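# Lift ring off stake and lay it in blue tray

## Task

Lift the ring up and free of the stake, then set it down flat on the bottom of the blue tray so that it stays there by itself; a ring that is only still in place because the robot is holding or pressing it does not count.

## Robot and tools

ROBOT. Two six-joint arms (FANUC CRX-style), named left_arm and right_arm, each ending in a two-finger parallel gripper with a wrist camera. Bases in the scene frame: left_arm at (+0.059, +0.342, 0), right_arm at (+0.017, -0.391, 0). Joint ranges (rad): waist and wrist roll roughly +-3.5 and +-3.9, shoulder +-3.14, elbow -1.187 to 4.328, forearm roll +-3.316, wrist pitch +-3.14. The elbow never quite straightens, and printed hand positions get less exact far from the base.

FRAMES. Everything is in one scene frame: origin on the table surface midway between the arms, +z up, +x away from the robots over the table, +y toward left_arm. The arm names do not tell you which side of an image they appear on. On the gripper, the fingers extend along its +z axis and close along its x axis. end_effector_position is the point midway between the pads; fingertips sit 17.5 mm past it. A pure rotation command pivots the hand about that point, which lies 25 mm off the last joint axis toward gripper -y. A flat plate protrudes about 9 cm from that axis toward gripper -y and rotates with the hand, so keep it clear of objects.

THE ROW. Every motion command uses rows of 20 numbers covering both arms, even when one arm is idle: left x, y, z, qw, qx, qy, qz, gripper position, force_limit, speed, then the same ten for the right arm. x, y, z are an absolute goal for end_effector_position in metres; qw, qx, qy, qz are an absolute orientation goal (w first), both in the scene frame. The last three numbers of each half lie in [-1, 1]. Position: +1 means open to 50 mm, near -0.65 the pads meet, and -1 is the value to use for grasping (fingers close until blocked). force_limit maps about -1 to 20 N, 0 to 102 N, +1 to 185 N per pad (the actual force may end up ~17% higher). speed maps -1 to 20 mm/s, 0 to 85, +1 to 150. Zero is a real command, so to leave a gripper unchanged repeat its previous three values. To keep an arm still, resend its pose from the last result before it was meant to stop, with the same quaternion every time, not a drifted later reading.

TOOLS.
execute_actions(actions): a list of actions; each action is a list of up to 15 rows, one row per 1/30 s step, with the final row repeated to fill 15 steps (0.5 s per action). An empty list just reports state and images. A target more than 0.6 m from that gripper's current position along any of its own axes gets the action rejected for both arms; a malformed action or a failing first action rejects the whole call. Each step the commanded pose is clipped to within 70 mm and 16 degrees of the measured pose, so a far goal can take several actions, and after an action the arm stops at its last clipped pose.
move(target, speed, blocking): target is one 20-number row as above; both hands follow straight-line paths that finish together, lasting 0.5 to 10 s (cut off at 10 s). speed is the path top speed in m/s, 0.002 to 0.5, default 0.25; rotation up to twice that in rad/s. Paths ignore obstacles and the other arm; the hand may lag, wander or overshoot speed near full reach. Finger values are sent at the start. With blocking=false the result comes after 0.5 s and you must call wait or stop before issuing other motion.
wait(seconds): 0 to 10, lets the scene run with current commands held.
stop(): brakes a running move; needs some room.
zoom_image(camera, region): camera is cam_low, cam_left_wrist or cam_right_wrist; region [x0, y0, x1, y1] in pixels from the top-left, at most 504x504.
read_manual(section): licence texts only.
finished_scene(scene): ends the given scene; irreversible, so only call it when the ring rests flat in the tray unassisted.

RESULTS. The state line gives each gripper's position and quaternion. Hand target lines show the pose each arm is now driving toward. A move adds a move: line (done, off_target, moving, held, fault) plus limits (paced = pose clipped; held = steps blocked by a check, after which the arm may jump faster) and distances to target. pose unreachable means the clearance check altered or blocked that arm's command. object_status: 0 moving, 1 blocked while opening, 2 blocked while closing (a real grip), 3 reached the commanded opening or pads met (usually empty). Opening in mm is about (250 - position_measured) x 0.202. New force or speed values apply only with a new position value differing by at least 0.01; to loosen a grip, open first. After a grip at force_limit -1, status stays 2 even if the object slips out. Flange force is a noisy estimate of external load including held weight. Images arrive as cam_low (672x504), cam_left_wrist, cam_right_wrist (504x504).

AVOID. The arms are stiff: driving past a firm contact quickly trips a fault. A joint torque at its limit (145 N m for waist, shoulder, elbow; 36.4 N m for the three wrist joints, held weight included) or an external force of 150 N freezes that arm for 10 s and drops the rest of the call. Approach contacts slowly, never let the arms collide or push each other, and watch for MOTOR HOT warnings. Brief tugs on the held ring or pushes on loose items can happen, so grip firmly and confirm status 2. Anything knocked or dropped off the table fails the task; drops, slams and hard shoves also count against you.

Each tool is called after ">>>" by a JSON object that holds its "fn" and its "kwargs".

## Session

>>> {"fn": "execute_actions", "kwargs": {"actions": []}}

Scene clock: 0.00 s.
left_arm: end_effector_position=(+0.2061, -0.0305, +0.1920) position_measured=3 object_status=3 end_effector_quat_wxyz=(-0.016, -0.632, +0.775, -0.019) | right_arm: end_effector_position=(+0.7914, -0.3218, +0.2626) position_measured=3 object_status=3 end_effector_quat_wxyz=(-0.278, +0.777, +0.179, +0.536)
Joint positions: left_arm=[-0.853 -0.185 -0.355  0.033 -1.363 -2.472] | right_arm=[-0.377  0.437  0.236 -1.378 -0.912 -0.206]
Joint velocities: left_arm=[ 0.    -0.002 -0.001  0.     0.    -0.   ] | right_arm=[ 0.002 -0.    -0.001 -0.    -0.     0.   ]
Flange force (N, the push that the arm receives, along the gripper's own x y z axes): no reading
Hand target (left_arm): +0.206, -0.031, +0.192; -0.016, -0.632, +0.775, -0.019
Hand target (right_arm): +0.791, -0.322, +0.263; -0.278, +0.777, +0.179, +0.536

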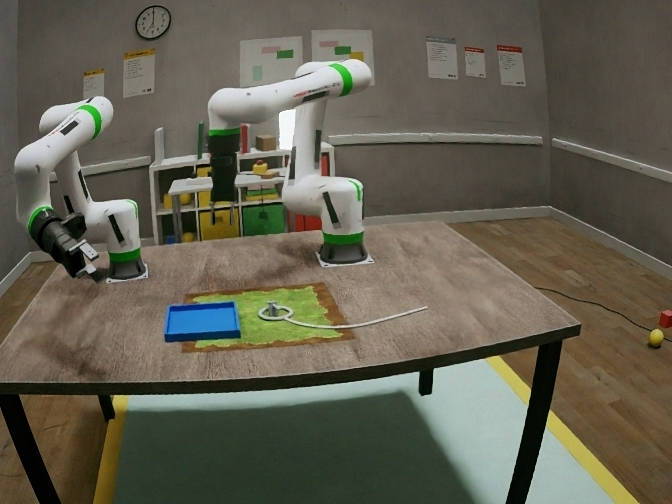

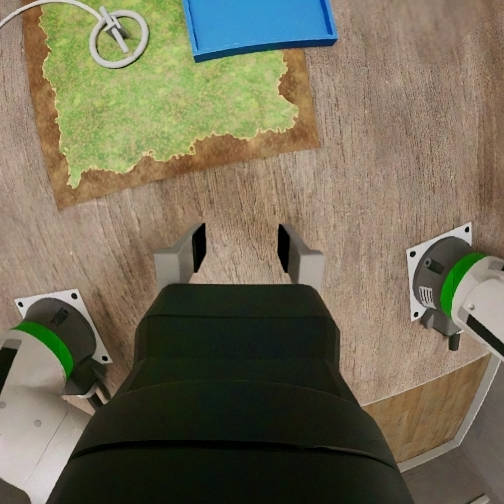

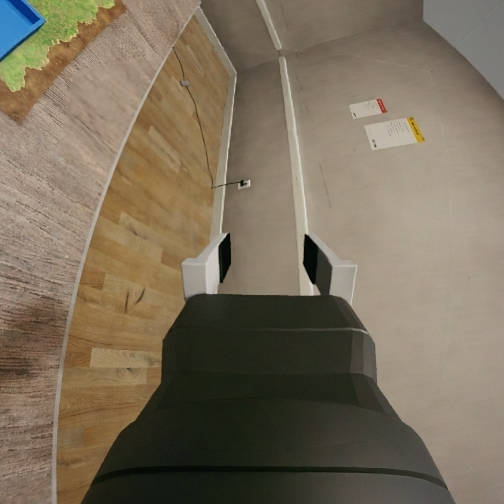

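>>> {"fn": "zoom_image", "kwargs": {"camera": "cam_low", "region": [150, 260, 450, 370]}}

>>> {"fn": "zoom_image", "kwargs": {"camera": "cam_left_wrist", "region": [40, 0, 200, 100]}}

Region (150, 260, 450, 370) of cam_low's 672x504 image, scaled by 1.680, with more detail than that image has; it fills the top 185 rows of this view, and the rest is white.

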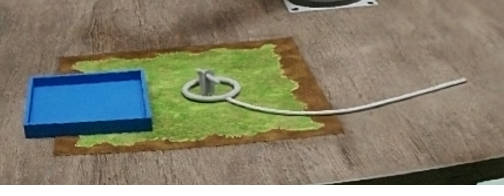

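Region (40, 0, 200, 100) of cam_left_wrist's 504x504 image, scaled by 3.150, with more detail than that image has; it fills the top 315 rows of this view, and the rest is white.

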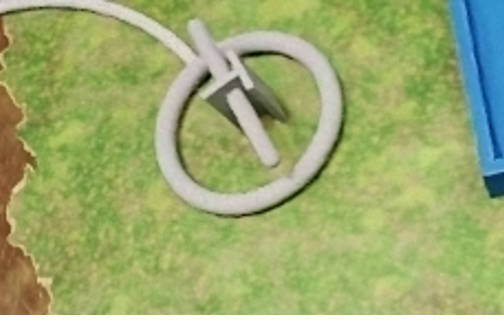

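>>> {"fn": "move", "kwargs": {"target": [0.43,0.07,0.17,0,-0.7071,0.7071,0,1,-0.5,0,0.7914,-0.3218,0.2626,-0.278,0.777,0.179,0.536,1,0,0], "speed": 0.4}}

Scene clock: 20.80 s.
left_arm: end_effector_position=(+0.4295, +0.0693, +0.1699) position_measured=3 object_status=3 end_effector_quat_wxyz=(+0.002, +0.707, -0.707, +0.001) | right_arm: end_effector_position=(+0.7914, -0.3218, +0.2626) position_measured=3 object_status=3 end_effector_quat_wxyz=(-0.278, +0.777, +0.179, +0.536)
Joint positions: left_arm=[-0.342  0.004 -0.225  0.004 -1.342 -2.776] | right_arm=[-0.377  0.437  0.236 -1.378 -0.911 -0.208]
Joint velocities: left_arm=[ 0.002  0.003  0.003  0.001  0.    -0.   ] | right_arm=[ 0.001  0.    -0.     0.     0.    -0.   ]
Flange force (N, the push that the arm receives, along the gripper's own x y z axes): left_arm=[7.7 -4.9 -5.5] | right_arm=[-2.4 -3.1 1.6]
Hand target (left_arm): +0.430, +0.069, +0.170; +0.002, +0.707, -0.707, +0.001
Hand target (right_arm): +0.791, -0.322, +0.263; -0.278, +0.777, +0.179, +0.536
Off the commanded pose (left_arm): 0.001 m, 0 deg.
Off the commanded pose (right_arm): 0.000 m, 0 deg.
move: done; limits=paced

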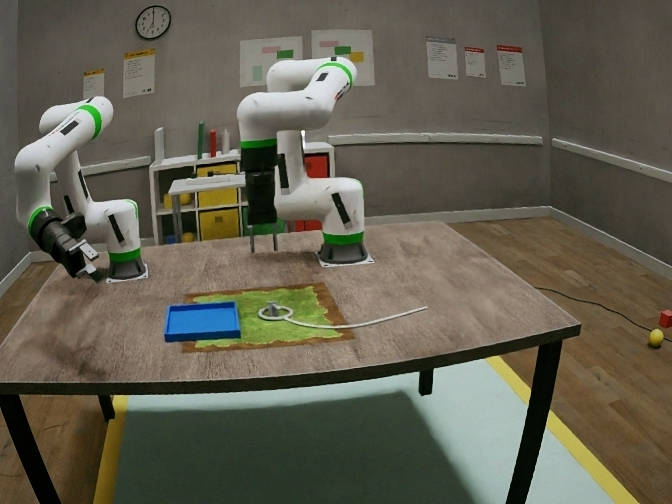

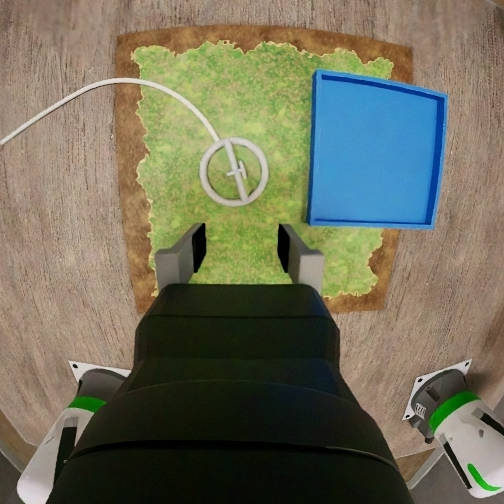

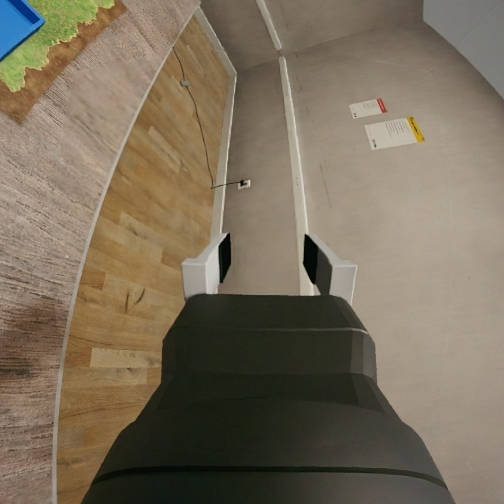

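>>> {"fn": "zoom_image", "kwargs": {"camera": "cam_left_wrist", "region": [180, 120, 290, 220]}}

>>> {"fn": "zoom_image", "kwargs": {"camera": "cam_low", "region": [240, 290, 310, 330]}}

Region (180, 120, 290, 220) of cam_left_wrist's 504x504 image, scaled by 4.582, with more detail than that image has; it fills the top 458 rows of this view, and the rest is white.

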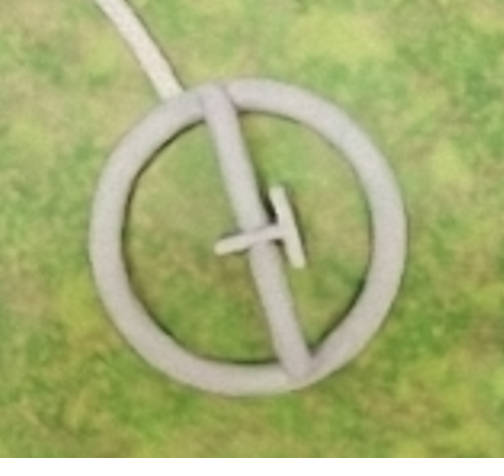

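Region (240, 290, 310, 330) of cam_low's 672x504 image, scaled by 7.200, with more detail than that image has; it fills the top 288 rows of this view, and the rest is white.

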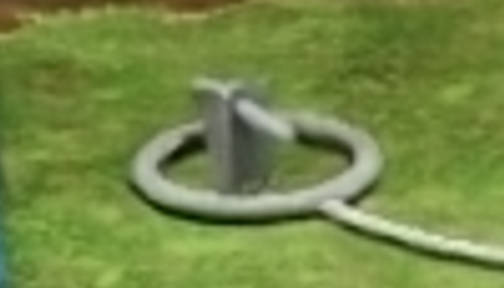

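>>> {"fn": "move", "kwargs": {"target": [0.424,0.092,0.075,0,0.98,-0.199,0,0.3,-0.5,0,0.7914,-0.3218,0.2626,-0.278,0.777,0.179,0.536,1,0,0], "speed": 0.4}}

Scene clock: 50.77 s.
left_arm: end_effector_position=(+0.4235, +0.0921, +0.0751) position_measured=107 object_status=3 end_effector_quat_wxyz=(+0.000, +0.980, -0.199, -0.000) | right_arm: end_effector_position=(+0.7914, -0.3218, +0.2626) position_measured=3 object_status=3 end_effector_quat_wxyz=(-0.278, +0.777, +0.179, +0.536)
Joint positions: left_arm=[-0.337  0.104 -0.352  0.    -1.114 -1.61 ] | right_arm=[-0.377  0.437  0.236 -1.378 -0.911 -0.208]
Joint velocities: left_arm=[-0.002  0.002  0.003 -0.002  0.     0.006] | right_arm=[-0.001  0.001 -0.    -0.    -0.     0.   ]
Flange force (N, the push that the arm receives, along the gripper's own x y z axes): left_arm=[12.8 8.9 -3.6] | right_arm=[-1.9 -2.2 1.9]
Hand target (left_arm): +0.424, +0.092, +0.075; -0.000, +0.980, -0.199, +0.000
Hand target (right_arm): +0.791, -0.322, +0.263; -0.278, +0.777, +0.179, +0.536
Off the commanded pose (left_arm): 0.000 m, 0 deg.
Off the commanded pose (right_arm): 0.000 m, 0 deg.
move: done

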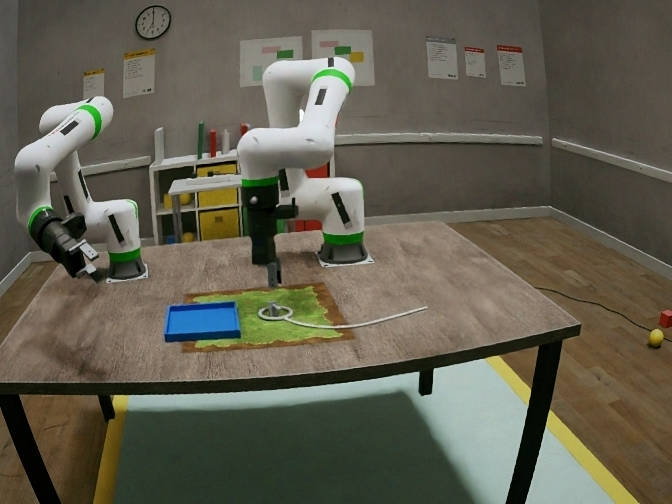

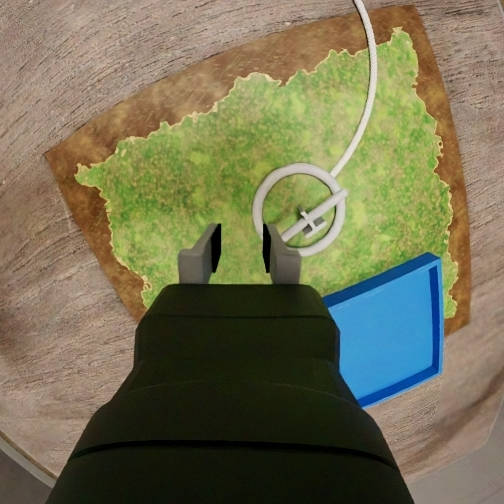

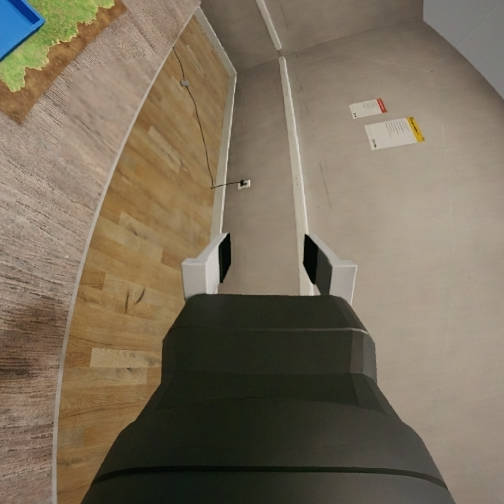

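>>> {"fn": "move", "kwargs": {"target": [0.436,0.088,0.042,0,0.98,-0.199,0,0.3,-0.5,0,0.7914,-0.3218,0.2626,-0.278,0.777,0.179,0.536,1,0,0], "speed": 0.1}}

>>> {"fn": "zoom_image", "kwargs": {"camera": "cam_left_wrist", "region": [160, 120, 360, 290]}}

>>> {"fn": "zoom_image", "kwargs": {"camera": "cam_low", "region": [220, 260, 330, 340]}}

Scene clock: 78.13 s.
left_arm: end_effector_position=(+0.4350, +0.0883, +0.0438) position_measured=107 object_status=3 end_effector_quat_wxyz=(+0.000, +0.980, -0.199, -0.000) | right_arm: end_effector_position=(+0.7914, -0.3218, +0.2626) position_measured=3 object_status=3 end_effector_quat_wxyz=(-0.278, +0.777, +0.179, +0.536)
Joint positions: left_arm=[-0.336  0.171 -0.359  0.    -1.042 -1.611] | right_arm=[-0.377  0.437  0.236 -1.378 -0.911 -0.208]
Joint velocities: left_arm=[-0.     0.001 -0.     0.    -0.     0.   ] | right_arm=[-0.001  0.     0.     0.     0.    -0.   ]
Flange force (N, the push that the arm receives, along the gripper's own x y z axes): left_arm=[3.8 0.6 -25.1] | right_arm=[-2.4 -2.9 1.5]
Hand target (left_arm): +0.435, +0.088, +0.044; +0.000, +0.980, -0.199, -0.000
Hand target (right_arm): +0.791, -0.322, +0.263; -0.278, +0.777, +0.179, +0.536
Off the commanded pose (left_arm): 0.002 m, 0 deg.
Off the commanded pose (right_arm): 0.000 m, 0 deg.
FORCE FAULT: contact force on the left arm reached its limit, and that arm stopped for 10 seconds. The contact can be on any part of that arm, not only on its tool. That time counts as 19 of the actions that you can send in this scene. That arm's remaining commands of this call were not run. That arm holds still and accepts commands again. Move the arm away from the contact; if what it grips holds it there, let go first. Pushing or pulling that hard again can fault the arm again.
move: fault (left_arm)

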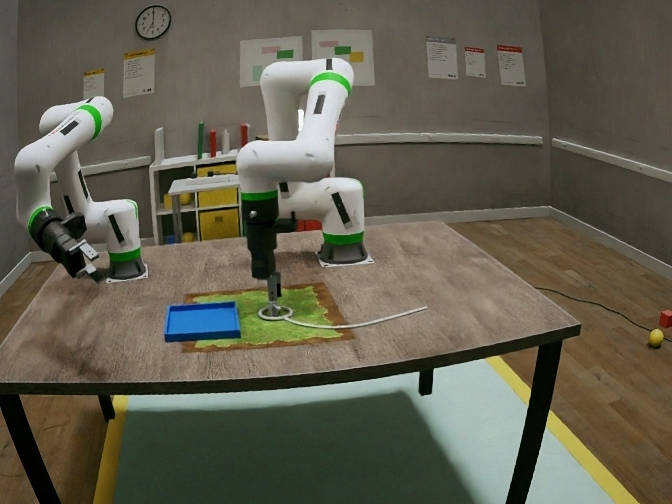

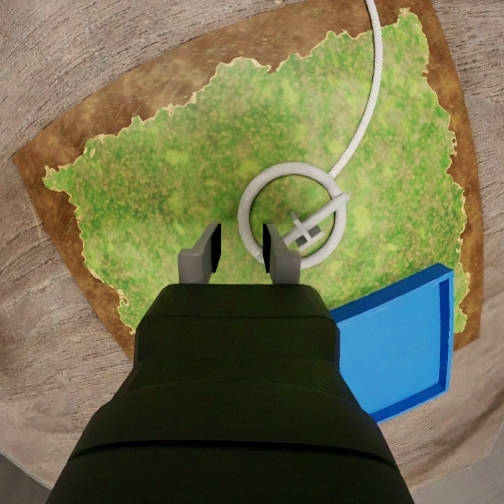

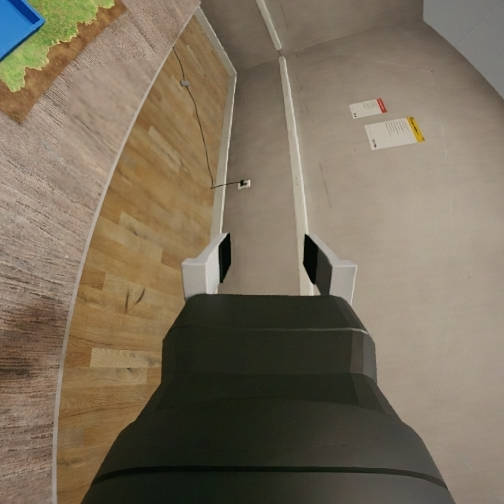

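Region (160, 120, 360, 290) of cam_left_wrist's 504x504 image, scaled by 2.520, with more detail than that image has; it fills the top 428 rows of this view, and the rest is white.

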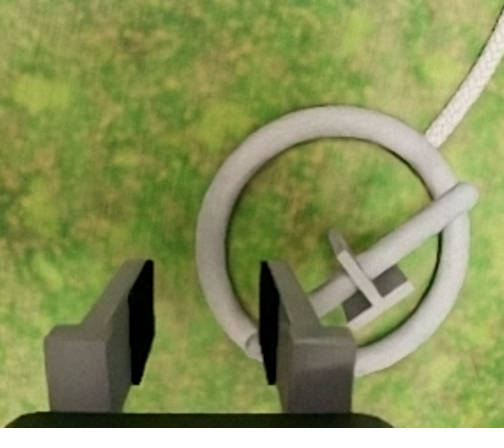

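Region (220, 260, 330, 340) of cam_low's 672x504 image, scaled by 4.582, with more detail than that image has; it fills the top 367 rows of this view, and the rest is white.

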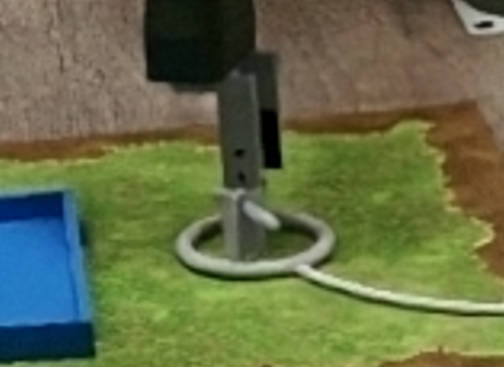

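>>> {"fn": "move", "kwargs": {"target": [0.435,0.088,0.065,0,0.98,-0.199,0,0.1,-0.5,0,0.7914,-0.3218,0.2626,-0.278,0.777,0.179,0.536,1,0,0], "speed": 0.1}}

>>> {"fn": "move", "kwargs": {"target": [0.448,0.11,0.054,0,0.93,-0.367,0,0.1,-0.5,0,0.7914,-0.3218,0.2626,-0.278,0.777,0.179,0.536,1,0,0]}}

>>> {"fn": "zoom_image", "kwargs": {"camera": "cam_left_wrist", "region": [160, 120, 360, 290]}}

Scene clock: 98.63 s.
left_arm: end_effector_position=(+0.4351, +0.0879, +0.0649) position_measured=138 object_status=3 end_effector_quat_wxyz=(+0.000, +0.980, -0.199, -0.000) | right_arm: end_effector_position=(+0.7914, -0.3218, +0.2626) position_measured=3 object_status=3 end_effector_quat_wxyz=(-0.278, +0.777, +0.179, +0.536)
Joint positions: left_arm=[-0.337  0.144 -0.334  0.    -1.093 -1.611] | right_arm=[-0.377  0.437  0.236 -1.378 -0.911 -0.208]
Joint velocities: left_arm=[-0.    -0.002  0.002 -0.001 -0.003  0.   ] | right_arm=[-0.     0.    -0.001 -0.    -0.     0.   ]
Flange force (N, the push that the arm receives, along the gripper's own x y z axes): left_arm=[3.8 0.4 -0.3] | right_arm=[-1.8 -2.4 1.3]
Hand target (left_arm): +0.435, +0.088, +0.065; +0.000, +0.980, -0.199, -0.000
Hand target (right_arm): +0.791, -0.322, +0.263; -0.278, +0.777, +0.179, +0.536
Off the commanded pose (left_arm): 0.000 m, 0 deg.
Off the commanded pose (right_arm): 0.000 m, 0 deg.
move: done

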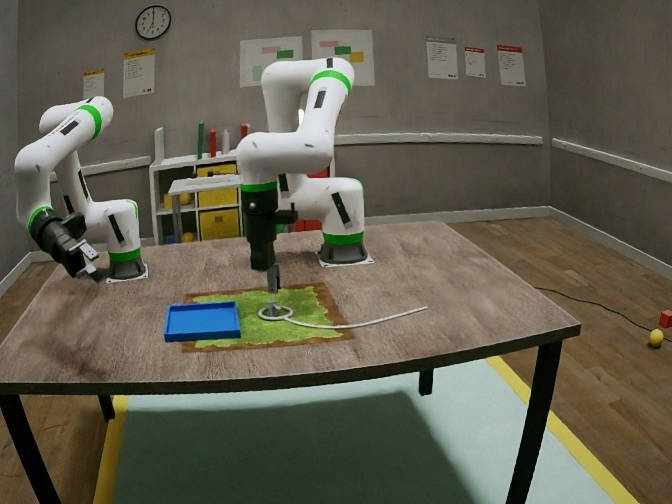

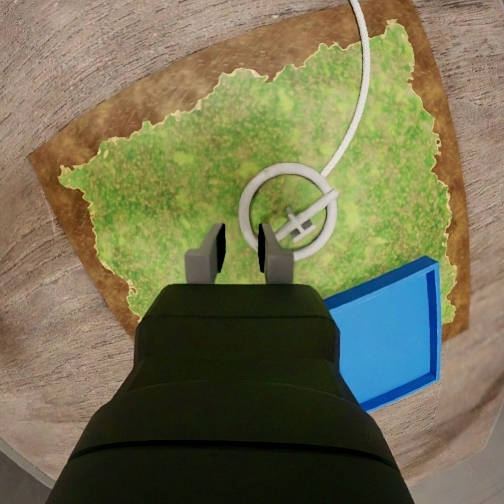

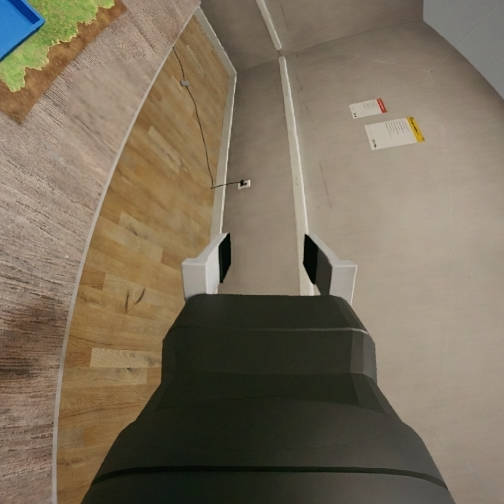

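Scene clock: 99.80 s.
left_arm: end_effector_position=(+0.4479, +0.1099, +0.0540) position_measured=138 object_status=3 end_effector_quat_wxyz=(+0.000, +0.930, -0.367, +0.000) | right_arm: end_effector_position=(+0.7914, -0.3218, +0.2626) position_measured=3 object_status=3 end_effector_quat_wxyz=(-0.278, +0.777, +0.179, +0.536)
Joint positions: left_arm=[-0.275  0.132 -0.377  0.    -1.062 -2.024] | right_arm=[-0.377  0.437  0.236 -1.378 -0.911 -0.208]
Joint velocities: left_arm=[ 0.002 -0.001 -0.001  0.003  0.001 -0.009] | right_arm=[ 0.001  0.    -0.001  0.     0.    -0.   ]
Flange force (N, the push that the arm receives, along the gripper's own x y z axes): left_arm=[2.9 4.0 -0.3] | right_arm=[-1.9 -2.5 1.0]
Hand target (left_arm): +0.448, +0.110, +0.054; +0.000, +0.930, -0.367, +0.000
Hand target (right_arm): +0.791, -0.322, +0.263; -0.278, +0.777, +0.179, +0.536
Off the commanded pose (left_arm): 0.000 m, 0 deg.
Off the commanded pose (right_arm): 0.000 m, 0 deg.
move: done

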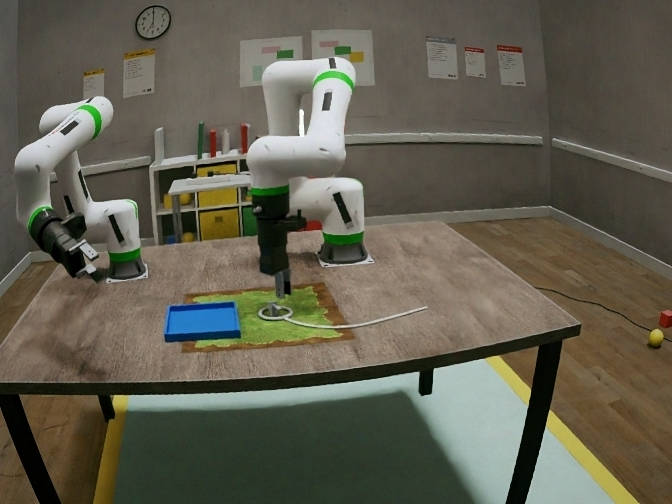

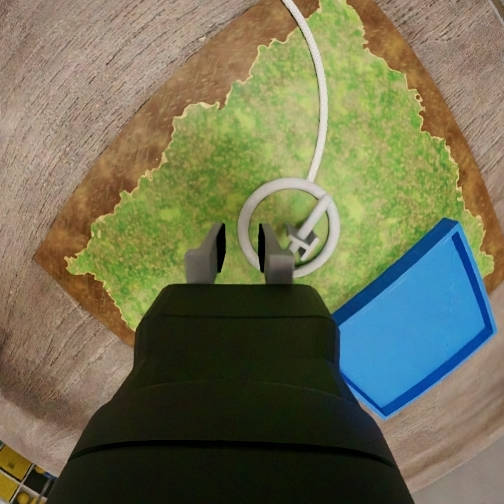

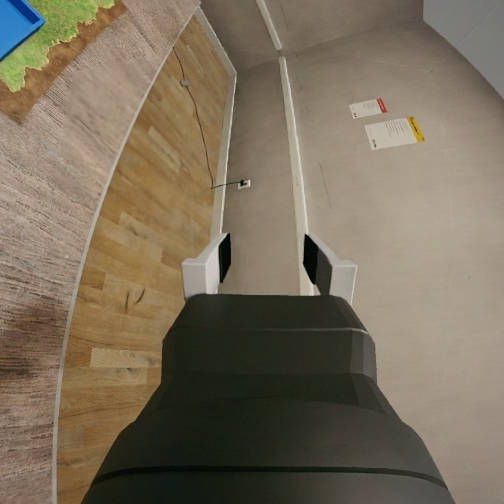

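Region (160, 120, 360, 290) of cam_left_wrist's 504x504 image, scaled by 2.520, with more detail than that image has; it fills the top 428 rows of this view, and the rest is white.

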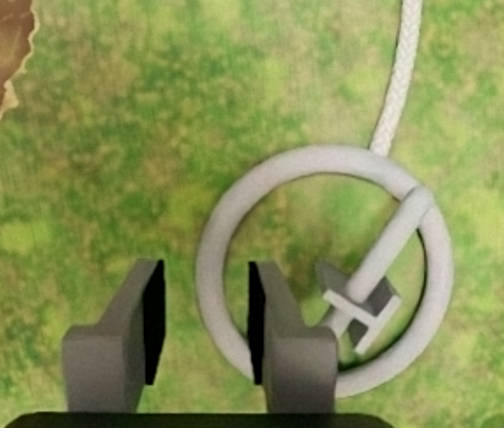

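>>> {"fn": "move", "kwargs": {"target": [0.448,0.11,0.024,0,0.93,-0.367,0,0.1,-0.5,0,0.7914,-0.3218,0.2626,-0.278,0.777,0.179,0.536,1,0,0], "speed": 0.03}}

>>> {"fn": "zoom_image", "kwargs": {"camera": "cam_left_wrist", "region": [160, 120, 360, 290]}}

>>> {"fn": "zoom_image", "kwargs": {"camera": "cam_low", "region": [220, 260, 330, 340]}}

Scene clock: 109.60 s.
left_arm: end_effector_position=(+0.4479, +0.1101, +0.0241) position_measured=138 object_status=3 end_effector_quat_wxyz=(-0.000, +0.930, -0.367, +0.000) | right_arm: end_effector_position=(+0.7914, -0.3218, +0.2626) position_measured=3 object_status=3 end_effector_quat_wxyz=(-0.278, +0.777, +0.179, +0.536)
Joint positions: left_arm=[-0.274  0.172 -0.411 -0.    -0.988 -2.024] | right_arm=[-0.377  0.437  0.236 -1.378 -0.911 -0.208]
Joint velocities: left_arm=[-0.     0.002  0.001  0.     0.003  0.   ] | right_arm=[-0. -0. -0. -0. -0.  0.]
Flange force (N, the push that the arm receives, along the gripper's own x y z axes): left_arm=[6.7 0.7 -0.6] | right_arm=[-3.0 -4.1 0.6]
Hand target (left_arm): +0.448, +0.110, +0.024; -0.000, +0.930, -0.367, -0.000
Hand target (right_arm): +0.791, -0.322, +0.263; -0.278, +0.777, +0.179, +0.536
Off the commanded pose (left_arm): 0.000 m, 0 deg.
Off the commanded pose (right_arm): 0.000 m, 0 deg.
move: done

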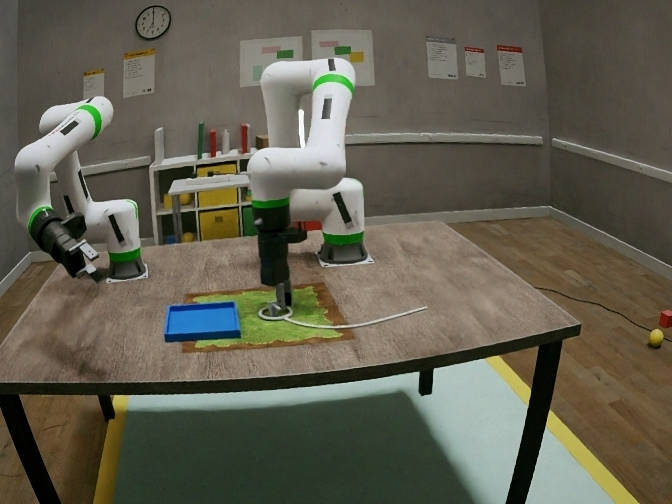

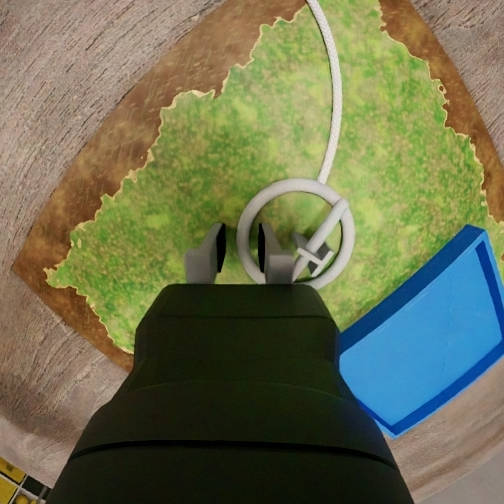

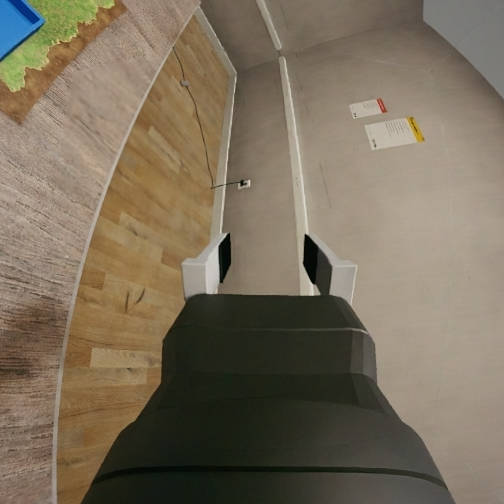

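Region (160, 120, 360, 290) of cam_left_wrist's 504x504 image, scaled by 2.520, with more detail than that image has; it fills the top 428 rows of this view, and the rest is white.

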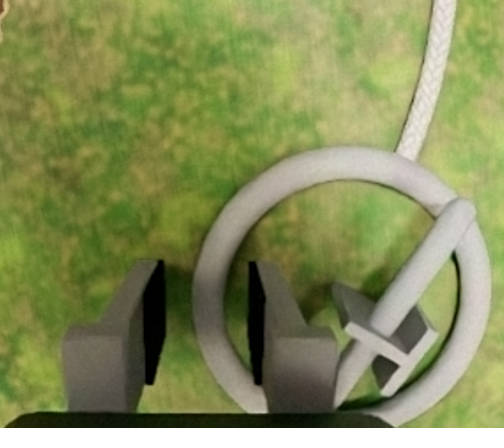

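Region (220, 260, 330, 340) of cam_low's 672x504 image, scaled by 4.582, with more detail than that image has; it fills the top 367 rows of this view, and the rest is white.

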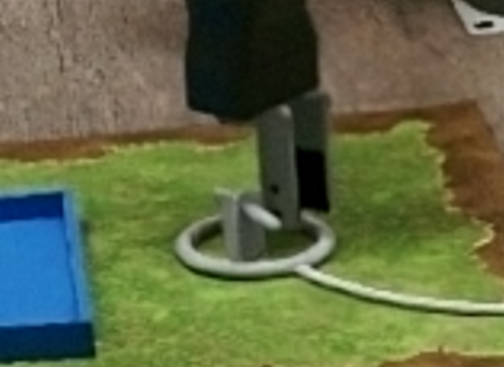

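>>> {"fn": "move", "kwargs": {"target": [0.448,0.11,0.0195,0,0.93,-0.367,0,0.1,-0.5,0,0.7914,-0.3218,0.2626,-0.278,0.777,0.179,0.536,1,0,0], "speed": 0.01}}

>>> {"fn": "execute_actions", "kwargs": {"actions": [[[0.448,0.11,0.0195,0,0.93,-0.367,0,-1,-0.6,-0.7,0.7914,-0.3218,0.2626,-0.278,0.777,0.179,0.536,1,0,0]],[[0.448,0.11,0.0195,0,0.93,-0.367,0,-1,-0.6,-0.7,0.7914,-0.3218,0.2626,-0.278,0.777,0.179,0.536,1,0,0]]]}}

>>> {"fn": "zoom_image", "kwargs": {"camera": "cam_low", "region": [220, 260, 330, 340]}}

Scene clock: 117.97 s.
left_arm: end_effector_position=(+0.4480, +0.1100, +0.0196) position_measured=138 object_status=3 end_effector_quat_wxyz=(-0.000, +0.930, -0.367, -0.000) | right_arm: end_effector_position=(+0.7914, -0.3218, +0.2626) position_measured=3 object_status=3 end_effector_quat_wxyz=(-0.278, +0.777, +0.179, +0.536)
Joint positions: left_arm=[-0.275  0.179 -0.415 -0.    -0.976 -2.024] | right_arm=[-0.377  0.437  0.236 -1.378 -0.911 -0.208]
Joint velocities: left_arm=[-0.     0.001 -0.001  0.     0.002  0.   ] | right_arm=[ 0.002  0.     0.    -0.    -0.    -0.   ]
Flange force (N, the push that the arm receives, along the gripper's own x y z axes): left_arm=[4.3 -2.7 -2.1] | right_arm=[-3.0 -3.1 0.8]
Hand target (left_arm): +0.448, +0.110, +0.020; -0.000, +0.930, -0.367, -0.000
Hand target (right_arm): +0.791, -0.322, +0.263; -0.278, +0.777, +0.179, +0.536
Off the commanded pose (left_arm): 0.000 m, 0 deg.
Off the commanded pose (right_arm): 0.000 m, 0 deg.
move: done

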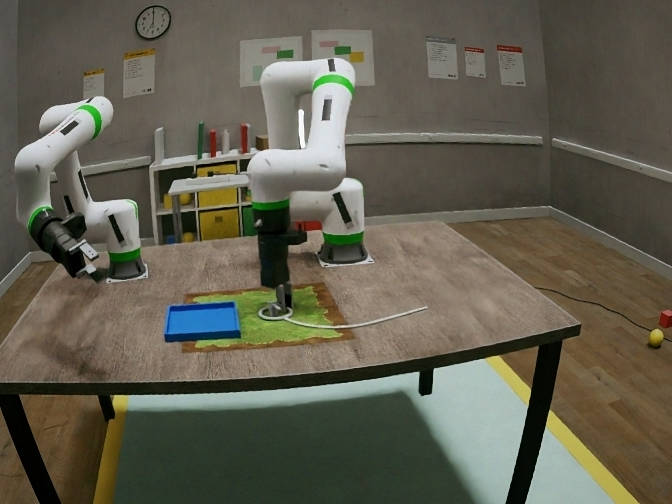

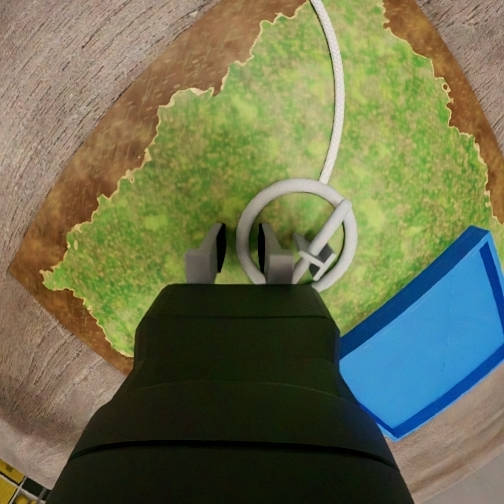

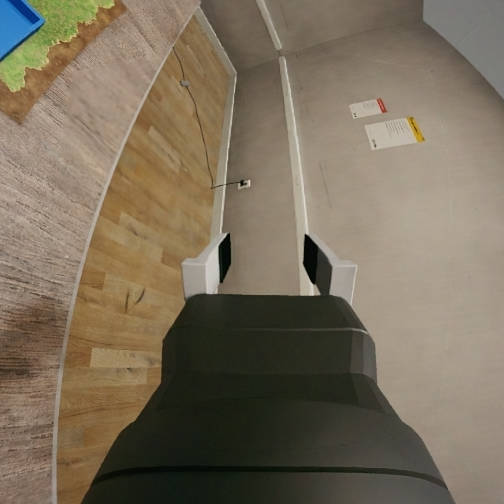

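Scene clock: 118.97 s.
left_arm: end_effector_position=(+0.4480, +0.1100, +0.0195) position_measured=206 object_status=2 end_effector_quat_wxyz=(-0.000, +0.930, -0.367, +0.000) | right_arm: end_effector_position=(+0.7914, -0.3218, +0.2626) position_measured=3 object_status=3 end_effector_quat_wxyz=(-0.278, +0.777, +0.179, +0.536)
Joint positions: left_arm=[-0.275  0.179 -0.415 -0.    -0.976 -2.024] | right_arm=[-0.377  0.437  0.236 -1.378 -0.911 -0.208]
Joint velocities: left_arm=[ 0.     0.001 -0.002  0.    -0.     0.   ] | right_arm=[0.    0.001 0.001 0.    0.    0.   ]
Flange force (N, the push that the arm receives, along the gripper's own x y z axes): left_arm=[4.4 -0.9 -1.2] | right_arm=[-2.8 -3.2 0.7]
Flange force at the end of the 1st action (N, along the gripper's axes at the end of the call): left_arm=[6.0 1.1 -3.0] | right_arm=[-2.6 -2.3 0.9]
Hand target (left_arm): +0.448, +0.110, +0.020; +0.000, +0.930, -0.367, +0.000
Hand target (right_arm): +0.791, -0.322, +0.263; -0.278, +0.777, +0.179, +0.536
Off the commanded pose (left_arm): 0.000 m, 0 deg.
Off the commanded pose (right_arm): 0.000 m, 0 deg.

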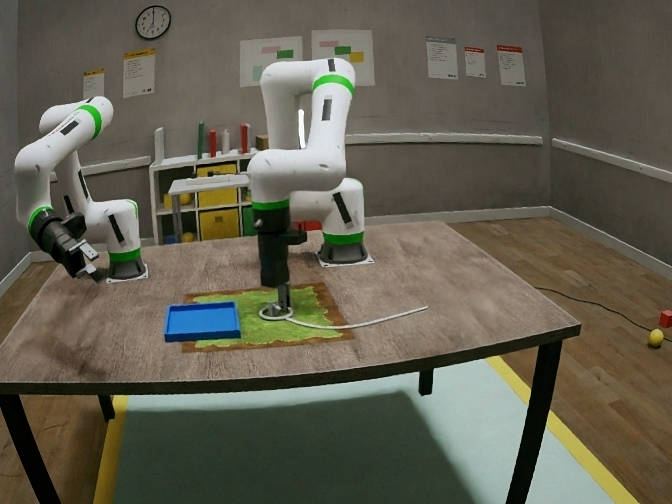

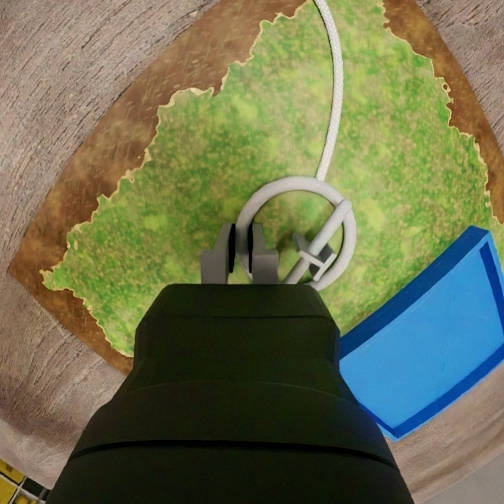

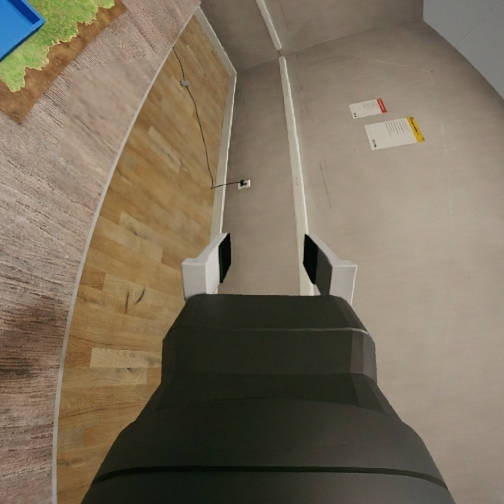

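Region (220, 260, 330, 340) of cam_low's 672x504 image, scaled by 4.582, with more detail than that image has; it fills the top 367 rows of this view, and the rest is white.

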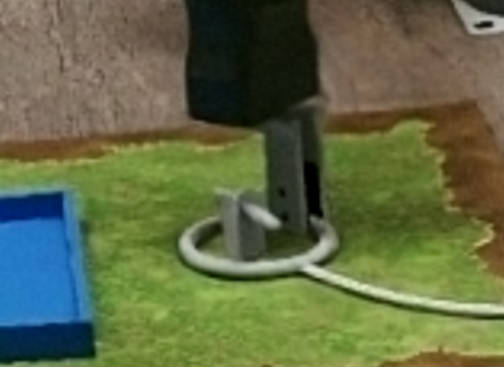

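>>> {"fn": "move", "kwargs": {"target": [0.4344,0.1066,0.023,0,0.93,-0.367,0,-1,-0.6,-0.7,0.7914,-0.3218,0.2626,-0.278,0.777,0.179,0.536,1,0,0], "speed": 0.04}}

>>> {"fn": "zoom_image", "kwargs": {"camera": "cam_left_wrist", "region": [190, 140, 390, 310]}}

Scene clock: 129.97 s.
left_arm: end_effector_position=(+0.4345, +0.1066, +0.0230) position_measured=206 object_status=2 end_effector_quat_wxyz=(+0.000, +0.930, -0.367, -0.000) | right_arm: end_effector_position=(+0.7914, -0.3218, +0.2626) position_measured=3 object_status=3 end_effector_quat_wxyz=(-0.278, +0.777, +0.179, +0.536)
Joint positions: left_arm=[-0.292  0.153 -0.437  0.    -0.981 -2.007] | right_arm=[-0.377  0.437  0.236 -1.378 -0.911 -0.208]
Joint velocities: left_arm=[-0.002 -0.002 -0.002 -0.    -0.     0.002] | right_arm=[-0.001  0.001  0.     0.    -0.    -0.   ]
Flange force (N, the push that the arm receives, along the gripper's own x y z axes): left_arm=[5.6 -0.6 1.0] | right_arm=[-1.8 -2.6 1.0]
Hand target (left_arm): +0.434, +0.107, +0.023; -0.000, +0.930, -0.367, -0.000
Hand target (right_arm): +0.791, -0.322, +0.263; -0.278, +0.777, +0.179, +0.536
Off the commanded pose (left_arm): 0.000 m, 0 deg.
Off the commanded pose (right_arm): 0.000 m, 0 deg.
move: done

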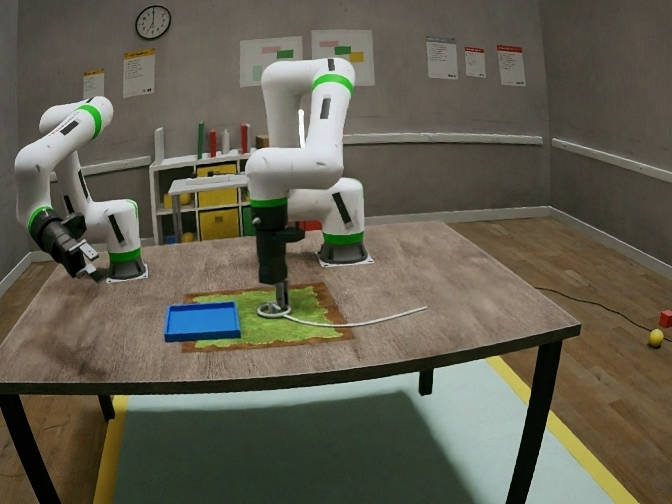

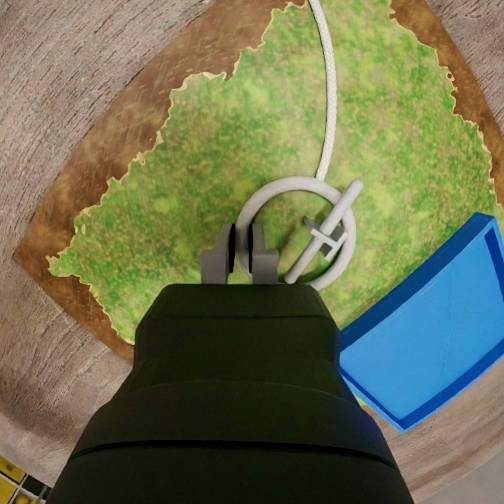

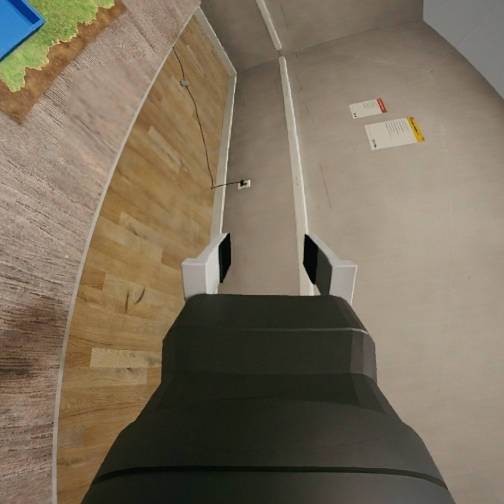

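Region (190, 140, 390, 310) of cam_left_wrist's 504x504 image, scaled by 2.520, with more detail than that image has; it fills the top 428 rows of this view, and the rest is white.

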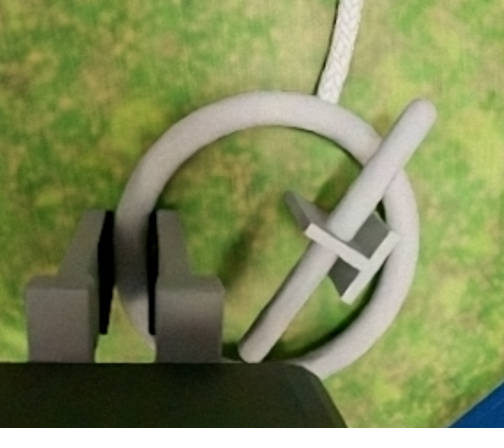

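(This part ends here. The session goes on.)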